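# Weigh and sort three deep-well blocks into nests

## Task

Take each of the three deep-well blocks out of the infeed nest IN and place it by weight against the batch limits: a block that is too light goes to reject nest RU, one that is too heavy goes to reject nest RO, and one inside the limits goes to pass nest P1 or P2. At the end no nest may hold two or more blocks. Every block must lie flat within its nest's locators, and its well A1 (the block's cut-off corner) must sit at the nest corner labelled A1. A block counts only if it stays in place with no gripper holding it. Finish by opening the grippers and moving the arms away.

## Robot and tools

Setup. Two FANUC CRX arms, left_arm and right_arm, each carrying a Robotiq 2-finger gripper that opens to 140 mm. The arm roots sit at (+0.037, +0.387, 0) m for left_arm and (+0.010, -0.369, 0) m for right_arm, both turned slightly about z (quat_wxyz about (0.997, 0, 0, 0.07)). All poses use one scene frame: origin on the table top midway between the arms, +z up, +x out over the table, left_arm on the +y side. The arm names are not image sides. Either arm may work; the idle one can be parked out of the way. The check-weigher CW measures a block placed and released on its platform; a front lamp then shows amber UNDER, green ACCEPT or red OVER. Well A1 is at each block's cut-off corner.

The row. Every motion command is a row of 18 numbers, each in [-1, 1], always including both arms: left_arm's 9 values first, then right_arm's 9. Per arm: six joint offsets in the order wrist roll J6, wrist pitch J5, forearm roll J4, shoulder J2, waist J1, elbow J3, then gripper position, force_limit, speed. This same joint order is used in every per-joint list of a result. A joint value of 1.0 equals 1.983 rad for waist and shoulder, 2.38 rad for elbow, 2.975 rad for the three wrist joints. Joint ranges in rad: waist and shoulder about ±3.491/±3.140, elbow -1.187 to 4.328, forearm roll ±3.316, wrist pitch ±3.140, wrist roll ±3.927 (real ends may differ by 0.010). Asking a joint to go more than 0.010 rad past its end gets the action refused for both arms; a bad first action refuses the whole call.

Gripper numbers are absolute settings, not offsets: position +1 fully open, about -0.8 pads touching, -1 keeps closing until blocked. force_limit -1 about 14 N, 0 about 60 N, +1 about 107 N. speed -1 about 30 mm/s, 0 about 140, +1 about 250. To leave a gripper unchanged, resend its previous three values (0 is a real command). To squeeze harder while holding, raise force_limit and switch position between -1 and -0.98.

Tools.
execute_actions(actions): a list of actions; each action is a list of up to 15 rows, one row per 1/30 s step, the last row repeating to fill 15 steps. Joint offsets are relative to the angles at the start of that action, not to the previous row. An empty list just reports state and images.
move(target, speed, blocking): target is one row; its joint offsets count from the Joint positions in the latest result that printed them. Joints follow synchronized paths lasting 0.5 to 10 s, so the hand traces a curve; speed (rad/s, 0.01 to 2, default 0.5) caps the joint with the largest travel. No slowing for obstacles or the other arm. blocking=false returns after 0.5 s; then use wait(0) or stop before sending more motion.
wait(seconds): 0 to 10, arms hold their last command.
stop(): brakes a running move; fingers keep going.
zoom_image(camera, region): camera is cam_head_left, cam_head_right, cam_left_wrist or cam_right_wrist (each 672x504); region [x0, y0, x1, y1] in pixels from the top-left, at most 504 by 504.
read_manual(section): only "licences"; no motion.
finished_scene(scene): ends the current scene irreversibly; the block placements must already hold.

Results. The state line gives each gripper's end_effector_position (m) and end_effector_quat_wxyz in the scene frame; the point is between the closed pads, printed values can be off, more at long reach. Fingers point along the gripper's +z and open along its y. Fingertips extend about 33 mm past that point when closed and 9 mm when open, and move about 24 mm further out while closing, so keep clearance above surfaces. Joint positions, Joint velocities and Joint targets are in rad and rad/s. object_status: 0 moving, 1 blocked while opening, 2 blocked while closing (a grip), 3 reached target or pads met. position_measured runs from 3 (open) to 230 (pads together). Flange force is the estimated external force including held weight; "no reading" means unavailable. Also: "joint sent to its limit", "joint command not followed" (clearance check altered targets), HELD in step readings, and for move a "move:" line with the ending (done, off_target, moving, held, fault), limits=held or none, and each arm's worst joint.

Motion limits. Joint target speed caps: 2.62 rad/s waist and shoulder, 3.14 elbow, 3.93 wrist joints, with 0.5 s ramp-up. Targets stay within 0.805 / 0.966 / 1.21 rad of measured angles, and are scaled back if the hand would move over 70 mm ahead. Big motions can span several actions; finish unfinished ones explicitly.

Avoid. A joint torque at its load limit (142 N m for waist, shoulder, elbow; 35.6 for the wrist joints, held weight included) or an external force of 150 N triggers a fault: that arm halts 10 s and drops the rest of the call. The arms are stiff, so aiming even slightly beyond a contact can fault; approach slowly. Do not let the arms collide, do not drop blocks or knock anything off the table (that ends the scene), and expect occasional tugs on held parts. MOTOR HOT warns before an OVER-TEMPERATURE FAULT braking stop; don't hold loads longer than needed.

Each tool is called after "Emit:" by a JSON object that holds its "api" and its "payload", one argument or row to a line.

## Session

Emit:
{"api": "execute_actions", "payload": {
  "actions": []
}}

Scene clock: 0.00 s.
left_arm: end_effector_position=(+0.4542, +0.6408, +0.2290) position_measured=3 object_status=3 end_effector_quat_wxyz=(+0.282, +0.174, +0.943, -0.008) | right_arm: end_effector_position=(+0.1357, -0.4142, +0.3984) position_measured=3 object_status=3 end_effector_quat_wxyz=(-0.584, +0.778, +0.178, -0.151)
Joint names: [wrist roll, wrist pitch, forearm roll, shoulder, waist, elbow]
Joint positions: left_arm=[ 2.947 -1.231  0.603 -0.185  1.053 -0.491] | right_arm=[ 2.127 -2.687 -0.932  0.03  -0.862  0.042]
Joint velocities: left_arm=[ 0.  0. -0.  0.  0.  0.] | right_arm=[-0.    -0.001 -0.    -0.     0.    -0.   ]
Flange force (N, the push that the arm receives, along the gripper's own x y z axes): no reading
Joint targets: left_arm=[2.947 -1.231 0.603 -0.185 1.053 -0.491] | right_arm=[2.127 -2.687 -0.932 0.030 -0.862 0.042]

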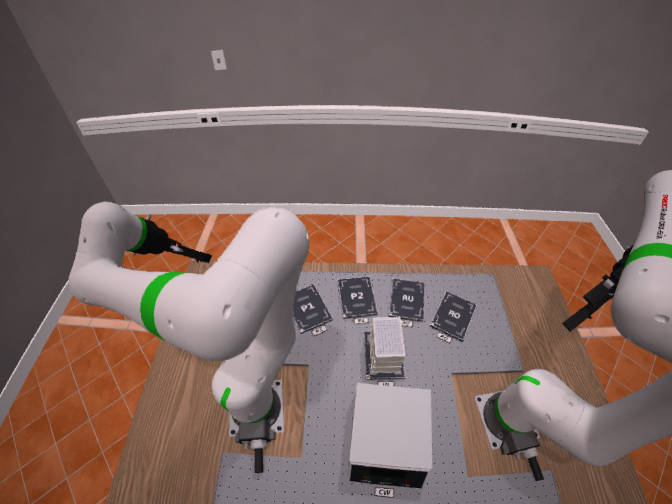

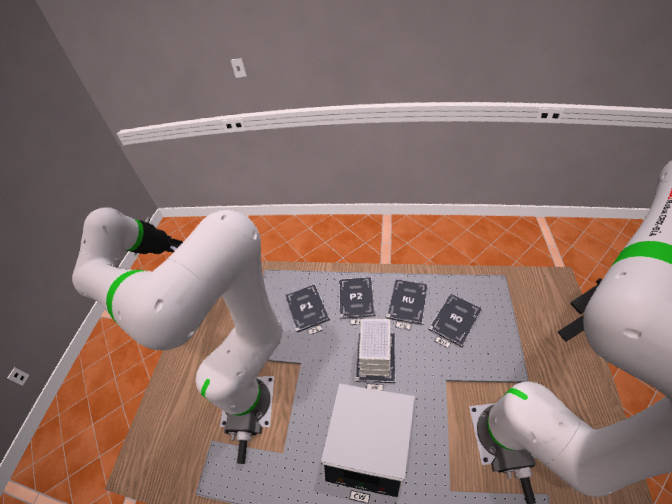

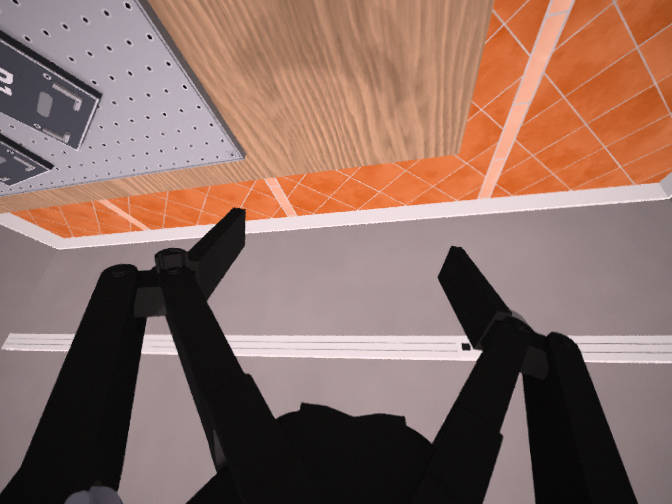

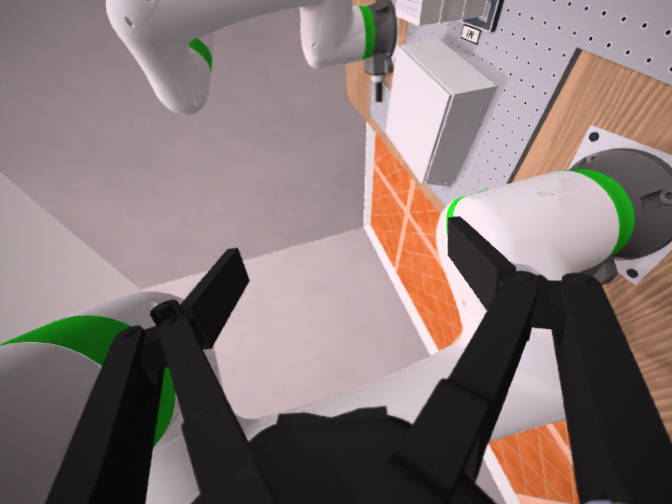

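Emit:
{"api": "move", "payload": {
  "target": [-0.2,-0.163,-0.203,0.061,-1,0.241,1,0,0,0,0,0,0,-0.3,0,1,0,0],
  "speed": 1
}}

Emit:
{"api": "zoom_image", "payload": {
  "camera": "cam_head_right",
  "region": [260,250,520,504]
}}

Scene clock: 3.87 s.
left_arm: end_effector_position=(+0.2304, +0.0138, +0.3004) position_measured=3 object_status=3 end_effector_quat_wxyz=(+0.000, +1.000, +0.001, +0.001) | right_arm: end_effector_position=(+0.0887, -0.4766, +0.3984) position_measured=3 object_status=3 end_effector_quat_wxyz=(-0.602, +0.796, -0.057, +0.027)
Joint names: [wrist roll, wrist pitch, forearm roll, shoulder, waist, elbow]
Joint positions: left_arm=[ 2.352 -1.716 -0.001 -0.064 -0.93   0.082] | right_arm=[ 2.127 -2.687 -0.932  0.03  -1.457  0.042]
Joint velocities: left_arm=[-0.001 -0.    -0.     0.001 -0.002  0.   ] | right_arm=[ 0.     0.001  0.001 -0.     0.     0.   ]
Flange force (N, the push that the arm receives, along the gripper's own x y z axes): left_arm=[-2.6 2.2 -2.5] | right_arm=[-2.4 -3.1 1.7]
Joint targets: left_arm=[2.352 -1.716 -0.001 -0.064 -0.931 0.082] | right_arm=[2.127 -2.687 -0.932 0.030 -1.457 0.042]
move: done; limits=none; left_arm: farthest joint: the waist, 0.000 radians from its target (1.983 radians at the start); right_arm: farthest joint: the waist, 0.000 radians from its target (0.595 radians at the start)

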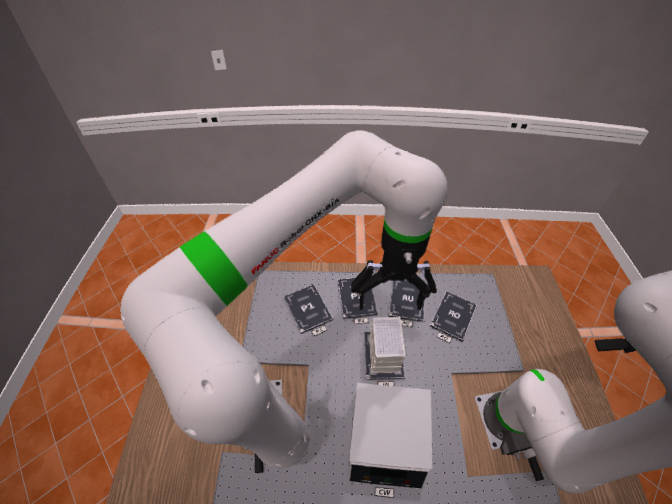

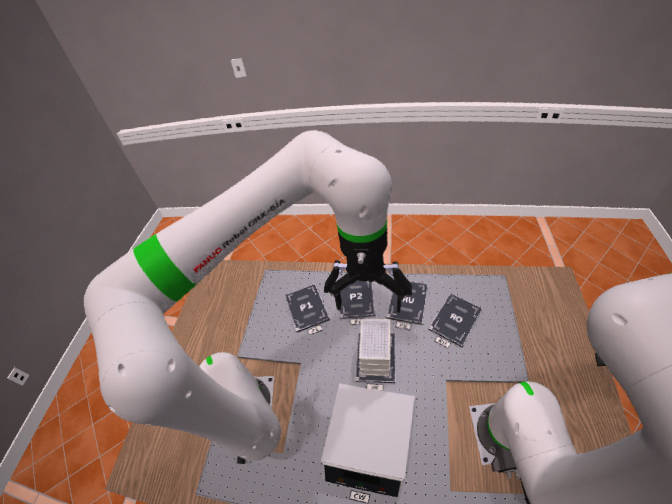

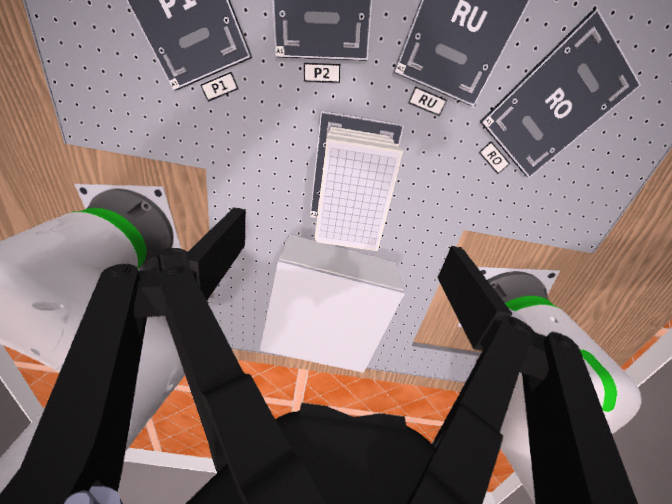

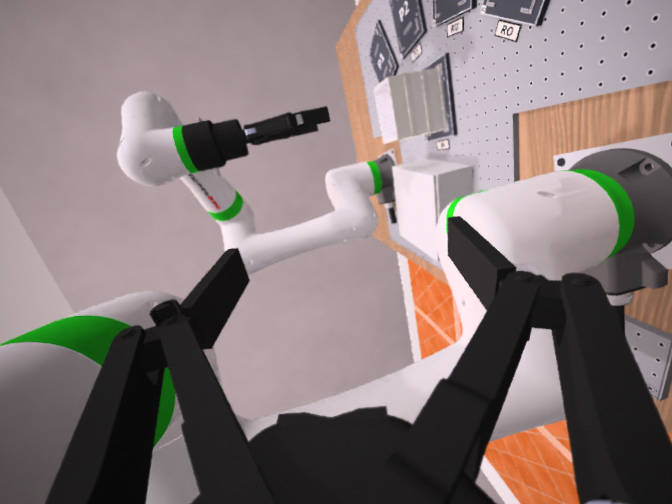

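Region (260, 250, 520, 504) of cam_head_right's 672x504 image, scaled by 1.938, with more detail than that image has; it fills the top 492 rows of this view, and the rest is white.

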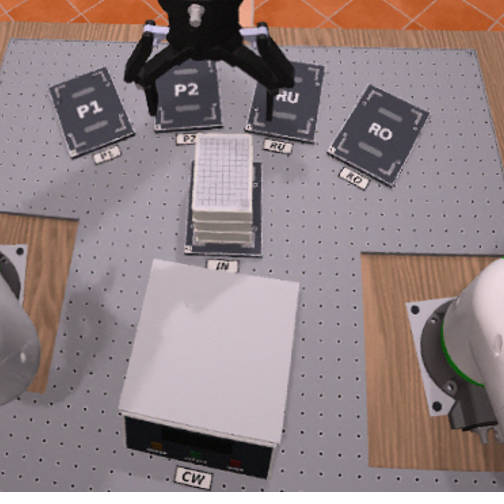

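Emit:
{"api": "move", "payload": {
  "target": [0.0165,0.102,0,0,-0.025,-0.1273,1,0,0,0,0,0,0,0,0,1,0,0]
}}

Scene clock: 8.03 s.
left_arm: end_effector_position=(+0.2114, +0.0050, +0.1706) position_measured=3 object_status=3 end_effector_quat_wxyz=(+0.000, +1.000, +0.000, +0.001) | right_arm: end_effector_position=(+0.0887, -0.4766, +0.3984) position_measured=3 object_status=3 end_effector_quat_wxyz=(-0.602, +0.796, -0.057, +0.027)
Joint names: [wrist roll, wrist pitch, forearm roll, shoulder, waist, elbow]
Joint positions: left_arm=[ 2.402 -1.412 -0.001 -0.064 -0.98  -0.22 ] | right_arm=[ 2.127 -2.687 -0.932  0.03  -1.457  0.042]
Joint velocities: left_arm=[ 0.     0.    -0.    -0.    -0.    -0.001] | right_arm=[ 0.    -0.    -0.    -0.001  0.    -0.002]
Flange force (N, the push that the arm receives, along the gripper's own x y z axes): left_arm=[-1.9 -1.3 -2.2] | right_arm=[-0.6 -1.7 2.3]
Joint targets: left_arm=[2.402 -1.412 -0.001 -0.064 -0.980 -0.221] | right_arm=[2.127 -2.687 -0.932 0.030 -1.457 0.042]
move: done; limits=none; left_arm: farthest joint: the elbow, 0.001 radians from its target (0.303 radians at the start); right_arm: farthest joint: the waist, 0.000 radians from its target (0.000 radians at the start)

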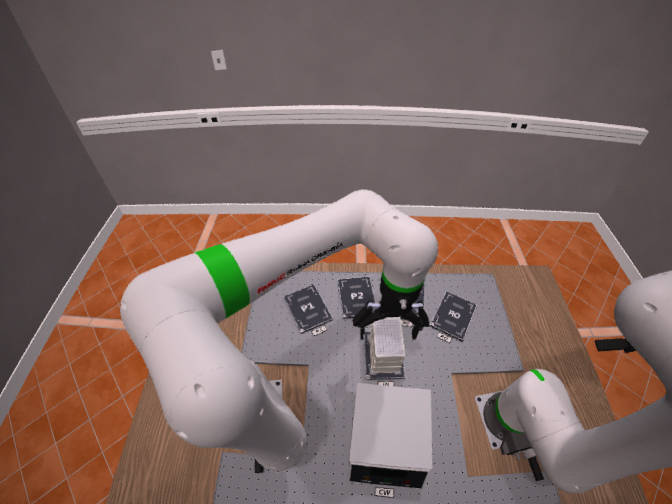

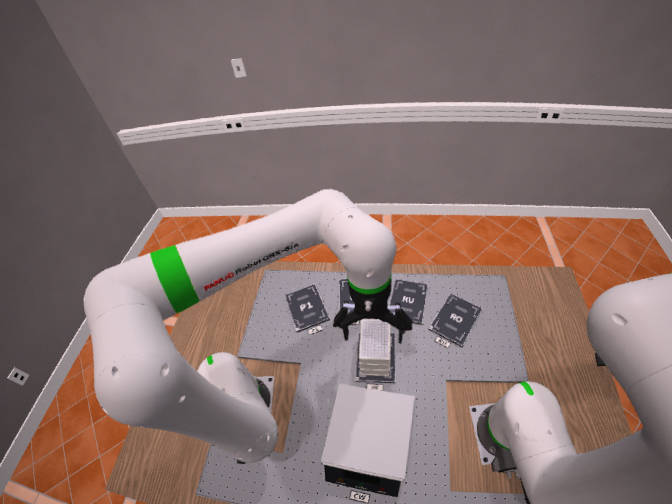

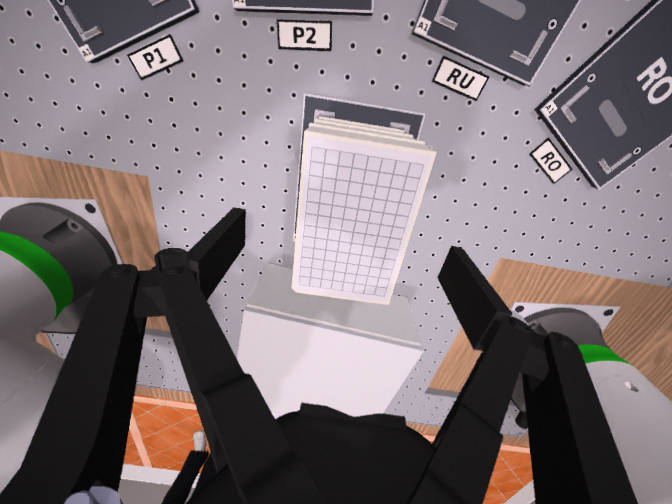

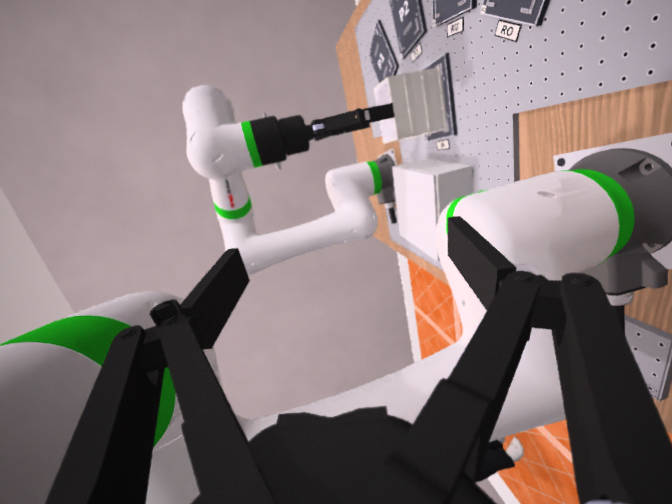

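Emit:
{"api": "move", "payload": {
  "target": [0,0.029,0,0.0192,0,-0.0206,0.6,0,0,0,0,0,0,0,0,1,0,0],
  "speed": 0.2
}}

Emit:
{"api": "zoom_image", "payload": {
  "camera": "cam_right_wrist",
  "region": [300,20,520,260]
}}

Scene clock: 9.13 s.
left_arm: end_effector_position=(+0.2167, -0.0008, +0.1347) position_measured=53 object_status=3 end_effector_quat_wxyz=(+0.000, +1.000, +0.000, +0.001) | right_arm: end_effector_position=(+0.0887, -0.4766, +0.3984) position_measured=3 object_status=3 end_effector_quat_wxyz=(-0.602, +0.796, -0.057, +0.027)
Joint names: [wrist roll, wrist pitch, forearm roll, shoulder, waist, elbow]
Joint positions: left_arm=[ 2.402 -1.326 -0.001 -0.026 -0.98  -0.269] | right_arm=[ 2.127 -2.687 -0.932  0.03  -1.457  0.042]
Joint velocities: left_arm=[ 0.     0.002  0.     0.002  0.    -0.001] | right_arm=[-0.    -0.001 -0.    -0.    -0.    -0.   ]
Flange force (N, the push that the arm receives, along the gripper's own x y z axes): left_arm=[-1.8 -2.2 -3.4] | right_arm=[-0.4 -0.8 2.2]
Joint targets: left_arm=[2.402 -1.326 -0.001 -0.026 -0.980 -0.269] | right_arm=[2.127 -2.687 -0.932 0.030 -1.457 0.042]
move: done; limits=none; left_arm: farthest joint: the waist, 0.000 radians from its target (0.000 radians at the start); right_arm: farthest joint: the waist, 0.000 radians from its target (0.000 radians at the start)

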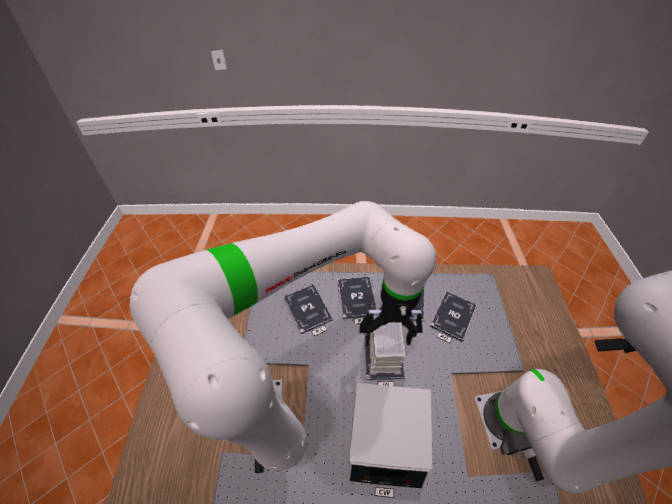

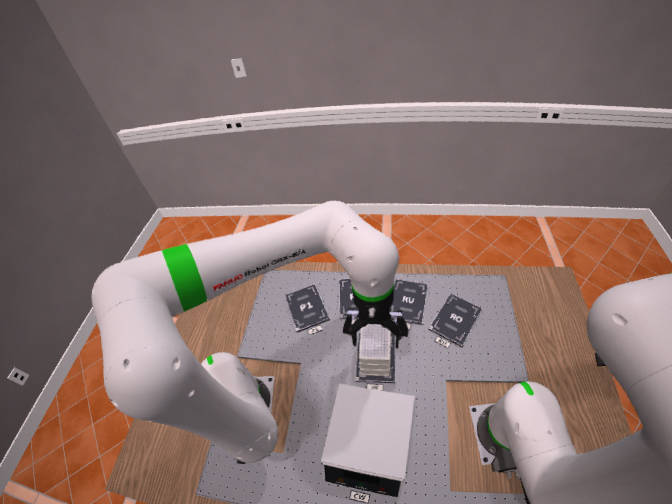

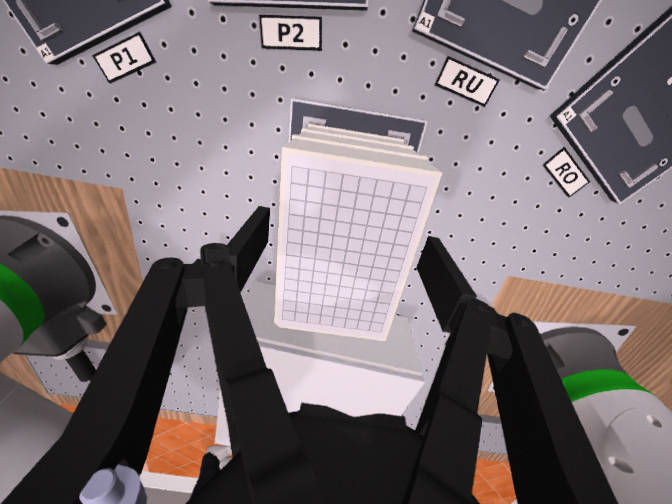

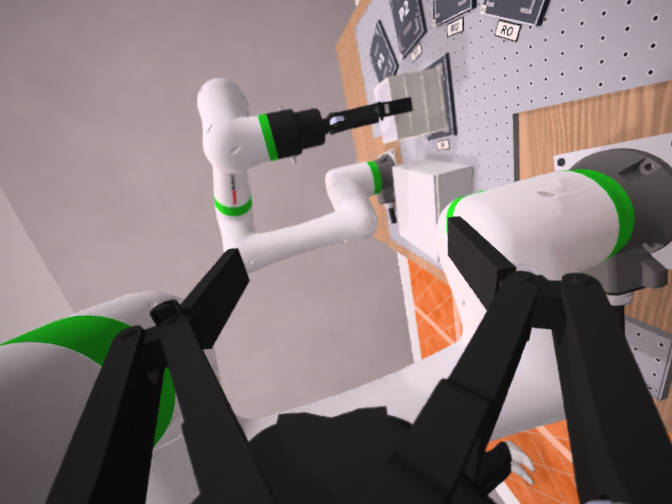

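Region (300, 20, 520, 260) of cam_right_wrist's 672x504 image, scaled by 2.100, with more detail than that image has; it fills the left 462 columns of this view, and the rest is white.

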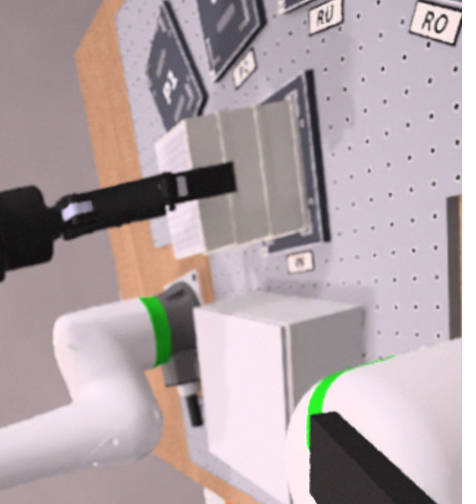

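Emit:
{"api": "move", "payload": {
  "target": [0,0,0,0,0,0,-1,0,0,0,0,0,0,0,0,1,0,0]
}}

Emit:
{"api": "move", "payload": {
  "target": [0,-0.037,0,-0.03,0,0.021,-1,0,0,0,0,0,0,0,0,1,0,0],
  "speed": 0.2
}}

Emit:
{"api": "move", "payload": {
  "target": [0.185,0,0,0,-0.277,0,-1,0,0,0,0,0,0,0,0,1,0,0]
}}

Emit:
{"api": "zoom_image", "payload": {
  "camera": "cam_right_wrist",
  "region": [300,60,520,300]
}}

Scene clock: 10.13 s.
left_arm: end_effector_position=(+0.2166, -0.0008, +0.1346) position_measured=106 object_status=2 end_effector_quat_wxyz=(+0.000, +1.000, +0.000, +0.001) | right_arm: end_effector_position=(+0.0887, -0.4766, +0.3984) position_measured=3 object_status=3 end_effector_quat_wxyz=(-0.602, +0.796, -0.057, +0.027)
Joint names: [wrist roll, wrist pitch, forearm roll, shoulder, waist, elbow]
Joint positions: left_arm=[ 2.402 -1.326 -0.001 -0.026 -0.98  -0.269] | right_arm=[ 2.127 -2.687 -0.932  0.03  -1.457  0.042]
Joint velocities: left_arm=[-0.    -0.001 -0.    -0.    -0.    -0.   ] | right_arm=[-0.     0.    -0.001 -0.001 -0.     0.001]
Flange force (N, the push that the arm receives, along the gripper's own x y z axes): left_arm=[-0.5 -10.0 -36.4] | right_arm=[-2.1 -1.4 -0.4]
Joint targets: left_arm=[2.402 -1.326 -0.001 -0.026 -0.980 -0.269] | right_arm=[2.127 -2.687 -0.932 0.030 -1.457 0.042]
move: done; limits=none; left_arm: farthest joint: the waist, 0.000 radians from its target (0.000 radians at the start); right_arm: farthest joint: the waist, 0.000 radians from its target (0.000 radians at the start)

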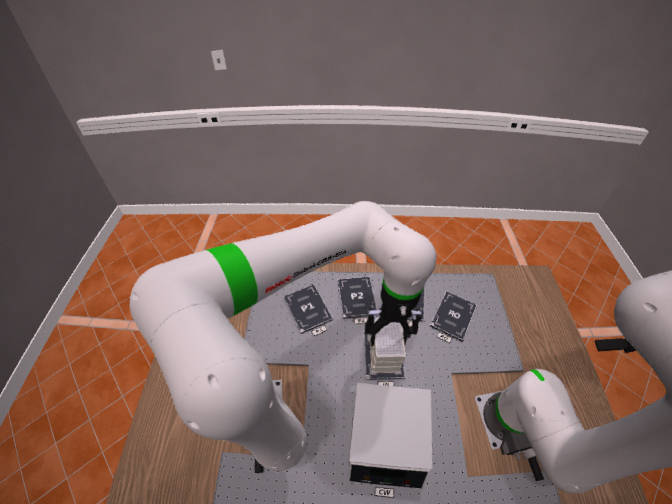

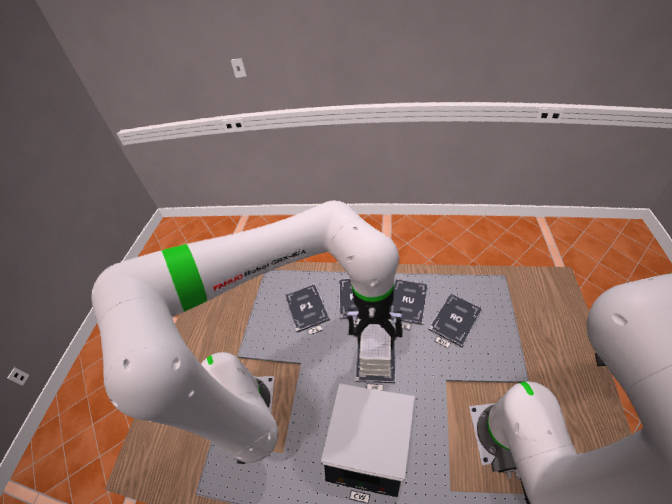

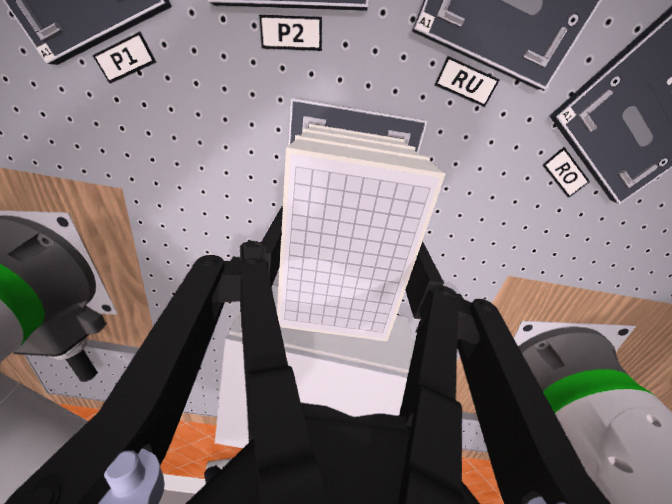

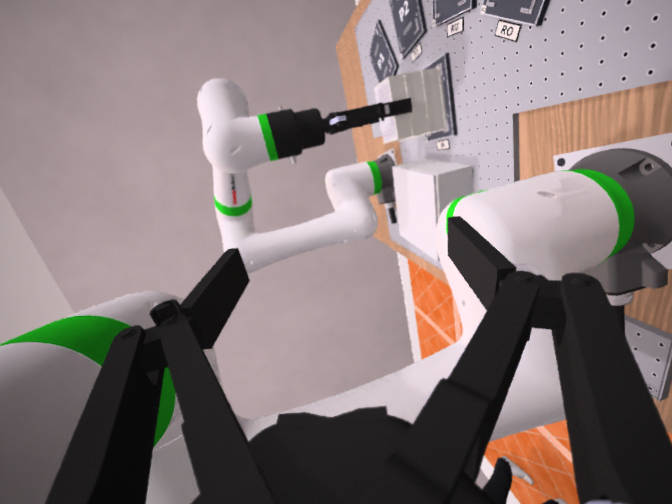

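Scene clock: 11.13 s.
left_arm: end_effector_position=(+0.2060, +0.0108, +0.1794) position_measured=106 object_status=2 end_effector_quat_wxyz=(-0.000, +1.000, +0.000, +0.001) | right_arm: end_effector_position=(+0.0887, -0.4766, +0.3984) position_measured=3 object_status=3 end_effector_quat_wxyz=(-0.602, +0.796, -0.057, +0.027)
Joint names: [wrist roll, wrist pitch, forearm roll, shoulder, waist, elbow]
Joint positions: left_arm=[ 2.402 -1.436 -0.001 -0.086 -0.98  -0.22 ] | right_arm=[ 2.127 -2.687 -0.932  0.03  -1.457  0.042]
Joint velocities: left_arm=[-0.    -0.001 -0.001 -0.001  0.     0.001] | right_arm=[-0.     0.001  0.001  0.     0.     0.   ]
Flange force (N, the push that the arm receives, along the gripper's own x y z axes): left_arm=[-1.0 -0.1 -1.1] | right_arm=[-1.7 -1.8 0.6]
Joint targets: left_arm=[2.402 -1.436 -0.001 -0.086 -0.980 -0.219] | right_arm=[2.127 -2.687 -0.932 0.030 -1.457 0.042]
move: done; limits=none; left_arm: farthest joint: the waist, 0.000 radians from its target (0.000 radians at the start); right_arm: farthest joint: the waist, 0.000 radians from its target (0.000 radians at the start)

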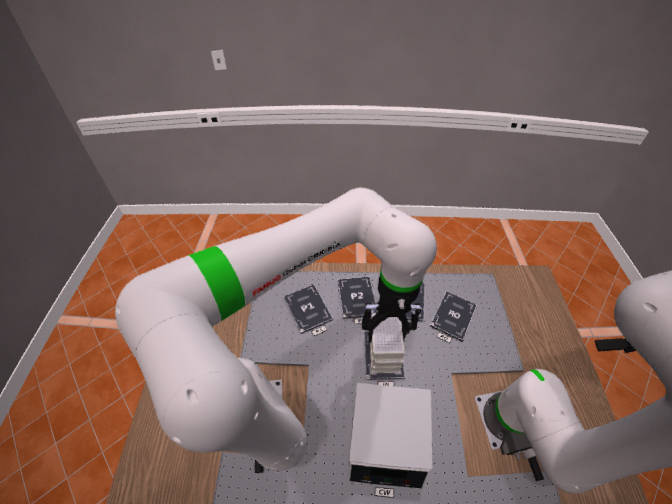

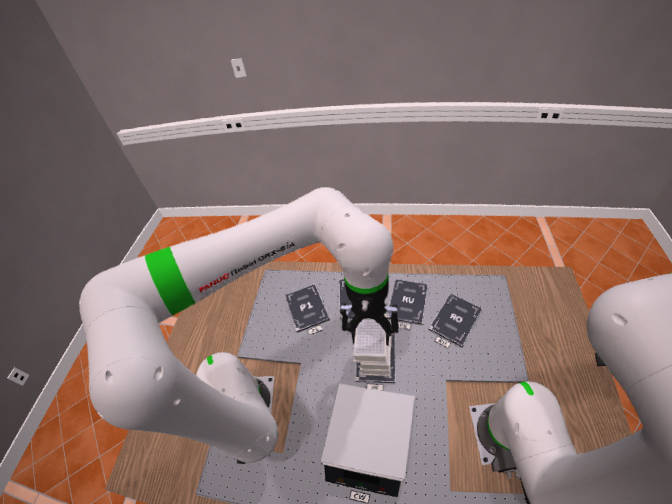

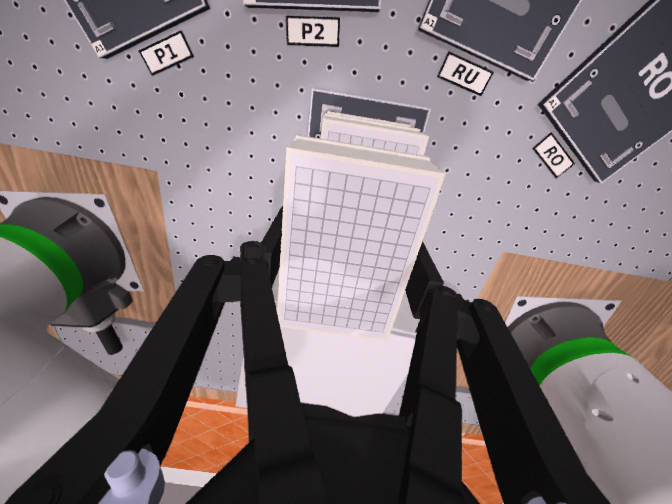

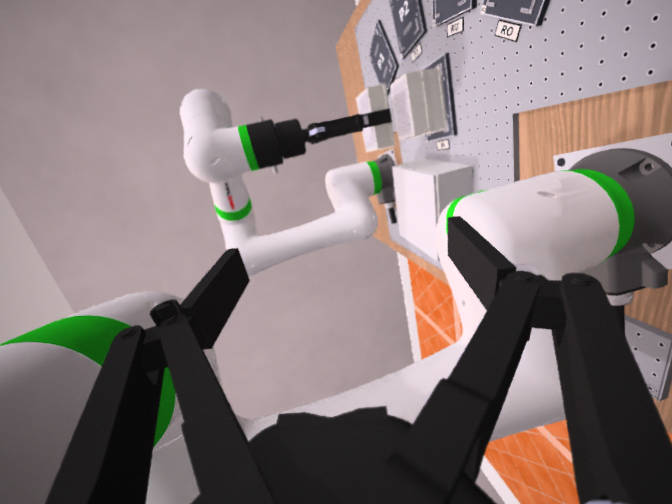

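Scene clock: 12.80 s.
left_arm: end_effector_position=(-0.0151, -0.0218, +0.1794) position_measured=106 object_status=2 end_effector_quat_wxyz=(+0.000, +1.000, +0.001, +0.001) | right_arm: end_effector_position=(+0.0887, -0.4766, +0.3984) position_measured=3 object_status=3 end_effector_quat_wxyz=(-0.602, +0.796, -0.057, +0.027)
Joint names: [wrist roll, wrist pitch, forearm roll, shoulder, waist, elbow]
Joint positions: left_arm=[ 2.952 -1.436 -0.001 -0.086 -1.529 -0.219] | right_arm=[ 2.127 -2.687 -0.932  0.03  -1.457  0.042]
Joint velocities: left_arm=[ 0.001  0.     0.     0.    -0.002 -0.   ] | right_arm=[ 0.     0.     0.001 -0.001 -0.     0.   ]
Flange force (N, the push that the arm receives, along the gripper's own x y z axes): left_arm=[-1.8 -0.7 -1.6] | right_arm=[-2.4 0.6 2.5]
Joint targets: left_arm=[2.952 -1.436 -0.001 -0.086 -1.529 -0.220] | right_arm=[2.127 -2.687 -0.932 0.030 -1.457 0.042]
move: done; limits=none; left_arm: farthest joint: the elbow, 0.001 radians from its target (0.000 radians at the start); right_arm: farthest joint: the waist, 0.000 radians from its target (0.000 radians at the start)

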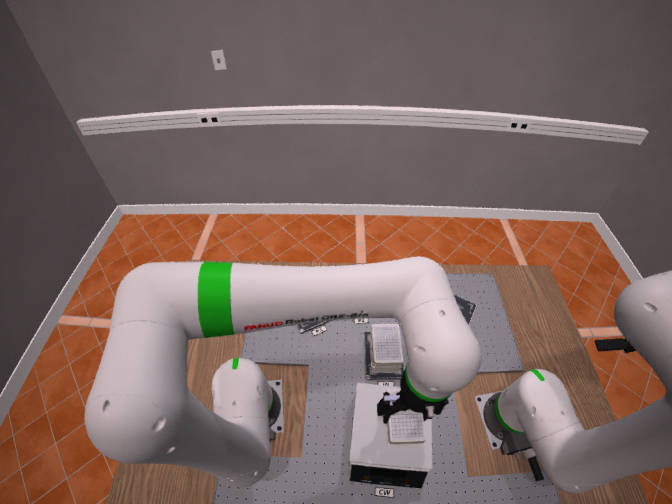

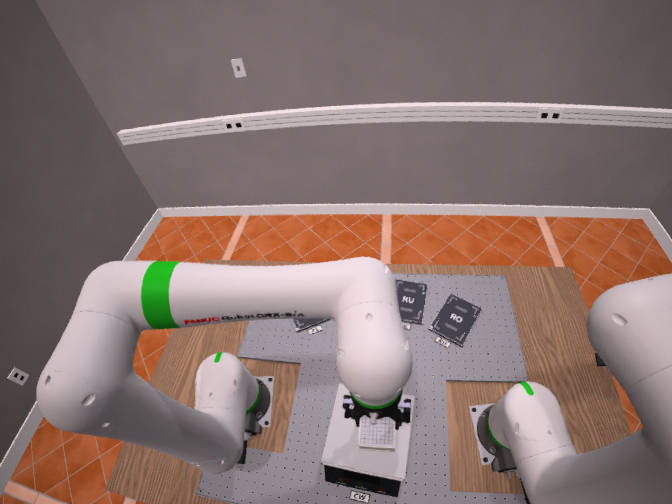

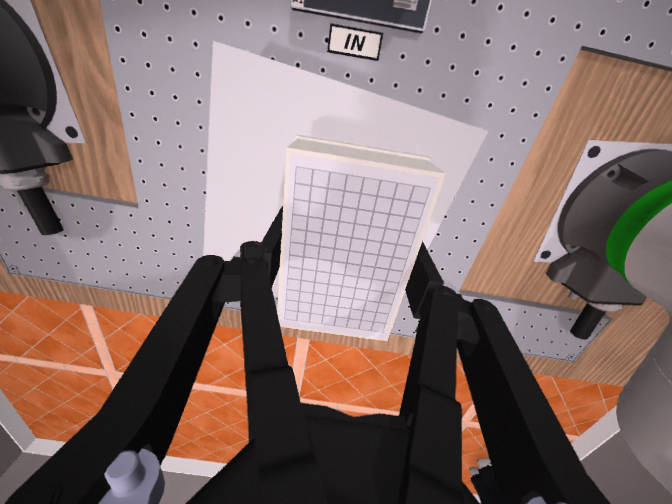

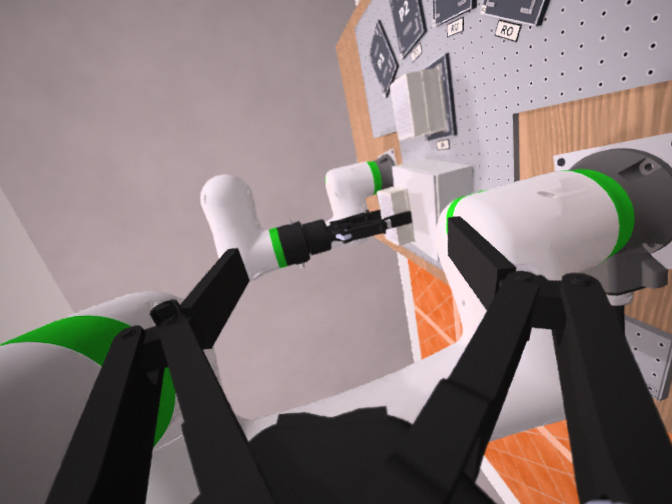

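Region (300, 60, 520, 300) of cam_right_wrist's 672x504 image, scaled by 2.100, with more detail than that image has; it fills the left 462 columns of this view, and the rest is white.

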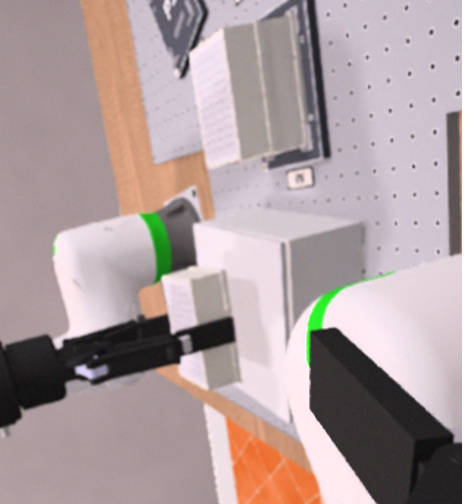

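Emit:
{"api": "move", "payload": {
  "target": [0,0.0296,0,0,0.02,-0.037,-1,0,0,0,0,0,0,0,0,1,0,0],
  "speed": 0.1
}}

Emit:
{"api": "move", "payload": {
  "target": [0,0.0032,0,0,0,-0.004,-1,0,0,0,0,0,0,0,0,1,0,0],
  "speed": 0.03
}}

Scene clock: 14.33 s.
left_arm: end_effector_position=(-0.0005, -0.0171, +0.1423) position_measured=106 object_status=2 end_effector_quat_wxyz=(+0.000, +1.000, +0.021, +0.001) | right_arm: end_effector_position=(+0.0887, -0.4766, +0.3984) position_measured=3 object_status=3 end_effector_quat_wxyz=(-0.602, +0.796, -0.057, +0.027)
Joint names: [wrist roll, wrist pitch, forearm roll, shoulder, waist, elbow]
Joint positions: left_arm=[ 2.952 -1.348 -0.001 -0.086 -1.49  -0.307] | right_arm=[ 2.127 -2.687 -0.932  0.03  -1.457  0.042]
Joint velocities: left_arm=[ 0.     0.002 -0.001 -0.001  0.001 -0.001] | right_arm=[-0.     0.001  0.001 -0.001  0.    -0.   ]
Flange force (N, the push that the arm receives, along the gripper's own x y z axes): left_arm=[-1.8 0.3 -3.7] | right_arm=[-2.8 -0.8 2.3]
Joint targets: left_arm=[2.952 -1.348 -0.001 -0.086 -1.490 -0.308] | right_arm=[2.127 -2.687 -0.932 0.030 -1.457 0.042]
move: done; limits=none; left_arm: farthest joint: the waist, 0.000 radians from its target (0.040 radians at the start); right_arm: farthest joint: the waist, 0.000 radians from its target (0.000 radians at the start)

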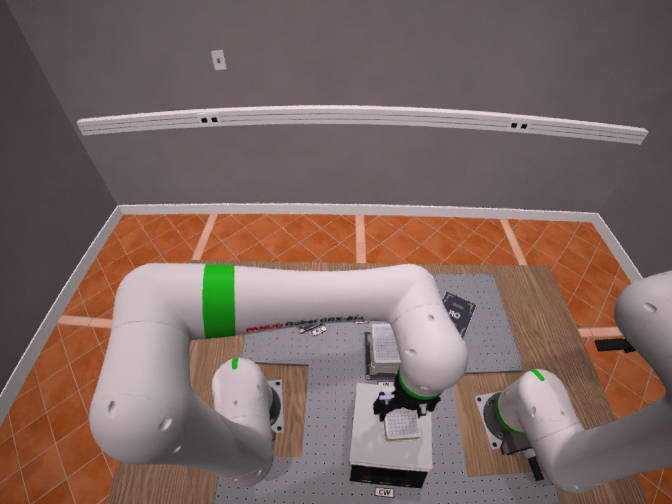

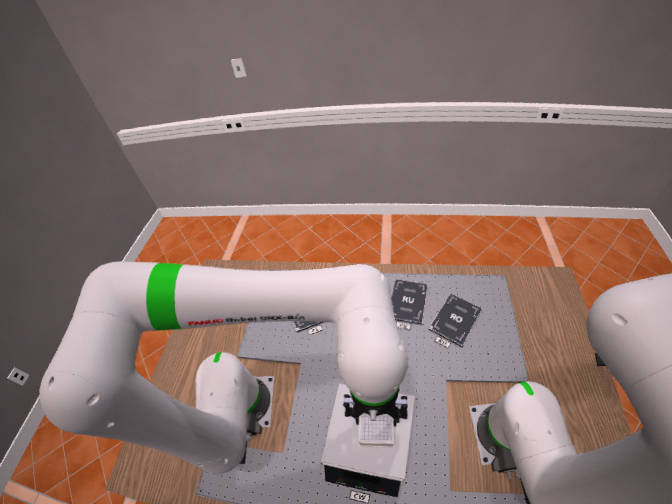

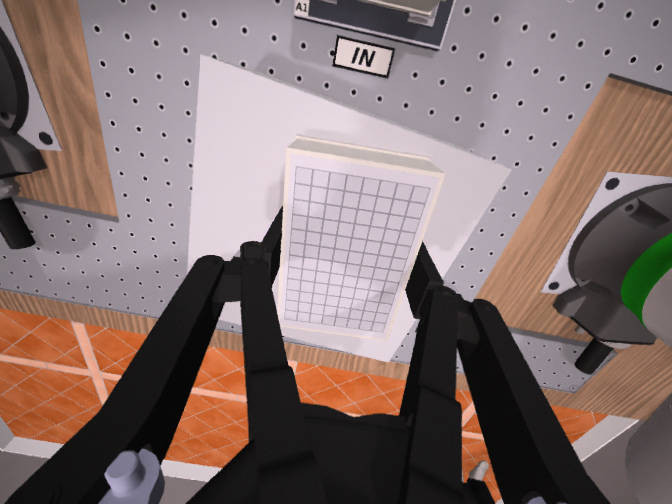

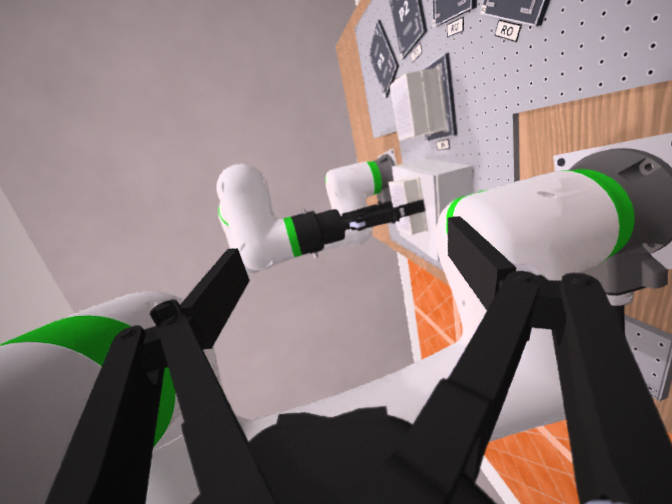

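Scene clock: 15.07 s.
left_arm: end_effector_position=(-0.0007, -0.0163, +0.1385) position_measured=106 object_status=2 end_effector_quat_wxyz=(+0.001, +1.000, +0.021, +0.001) | right_arm: end_effector_position=(+0.0887, -0.4766, +0.3984) position_measured=3 object_status=3 end_effector_quat_wxyz=(-0.602, +0.796, -0.057, +0.027)
Joint names: [wrist roll, wrist pitch, forearm roll, shoulder, waist, elbow]
Joint positions: left_arm=[ 2.952 -1.339 -0.001 -0.086 -1.49  -0.317] | right_arm=[ 2.127 -2.687 -0.932  0.03  -1.457  0.042]
Joint velocities: left_arm=[ 0.     0.005  0.001  0.001 -0.    -0.004] | right_arm=[-0.    -0.001  0.     0.     0.    -0.   ]
Flange force (N, the push that the arm receives, along the gripper's own x y z axes): left_arm=[12.8 -3.3 -108.7] | right_arm=[-0.1 -1.8 1.0]
Joint targets: left_arm=[2.952 -1.339 -0.001 -0.086 -1.490 -0.317] | right_arm=[2.127 -2.687 -0.932 0.030 -1.457 0.042]
move: done; limits=none; left_arm: farthest joint: the waist, 0.000 radians from its target (0.000 radians at the start); right_arm: farthest joint: the waist, 0.000 radians from its target (0.000 radians at the start)

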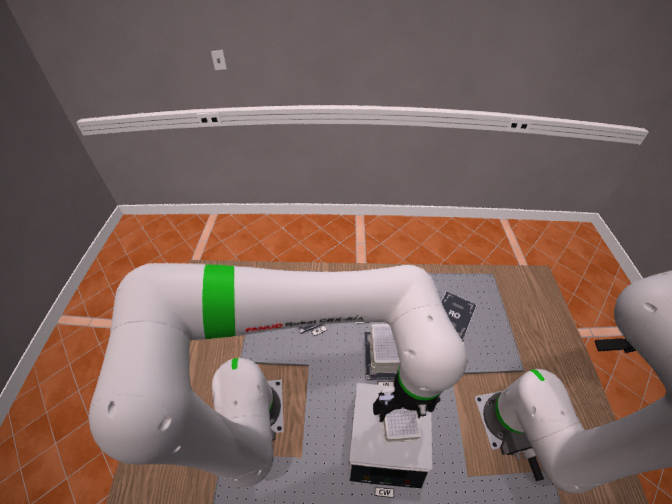

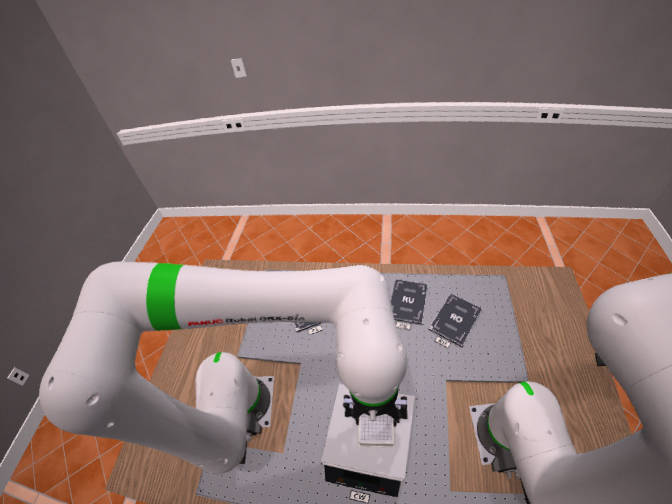

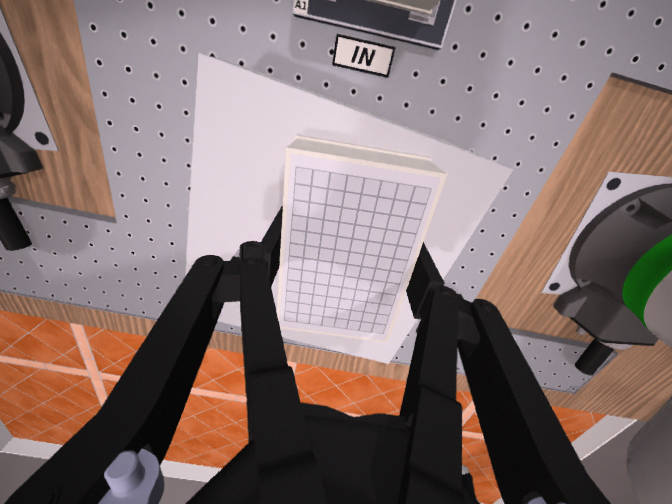

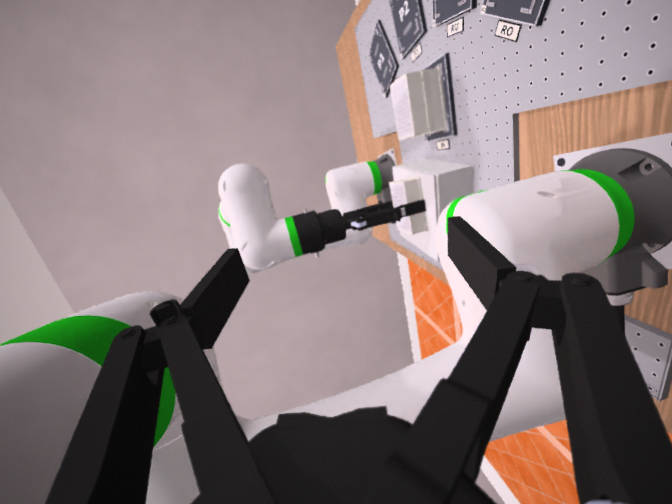

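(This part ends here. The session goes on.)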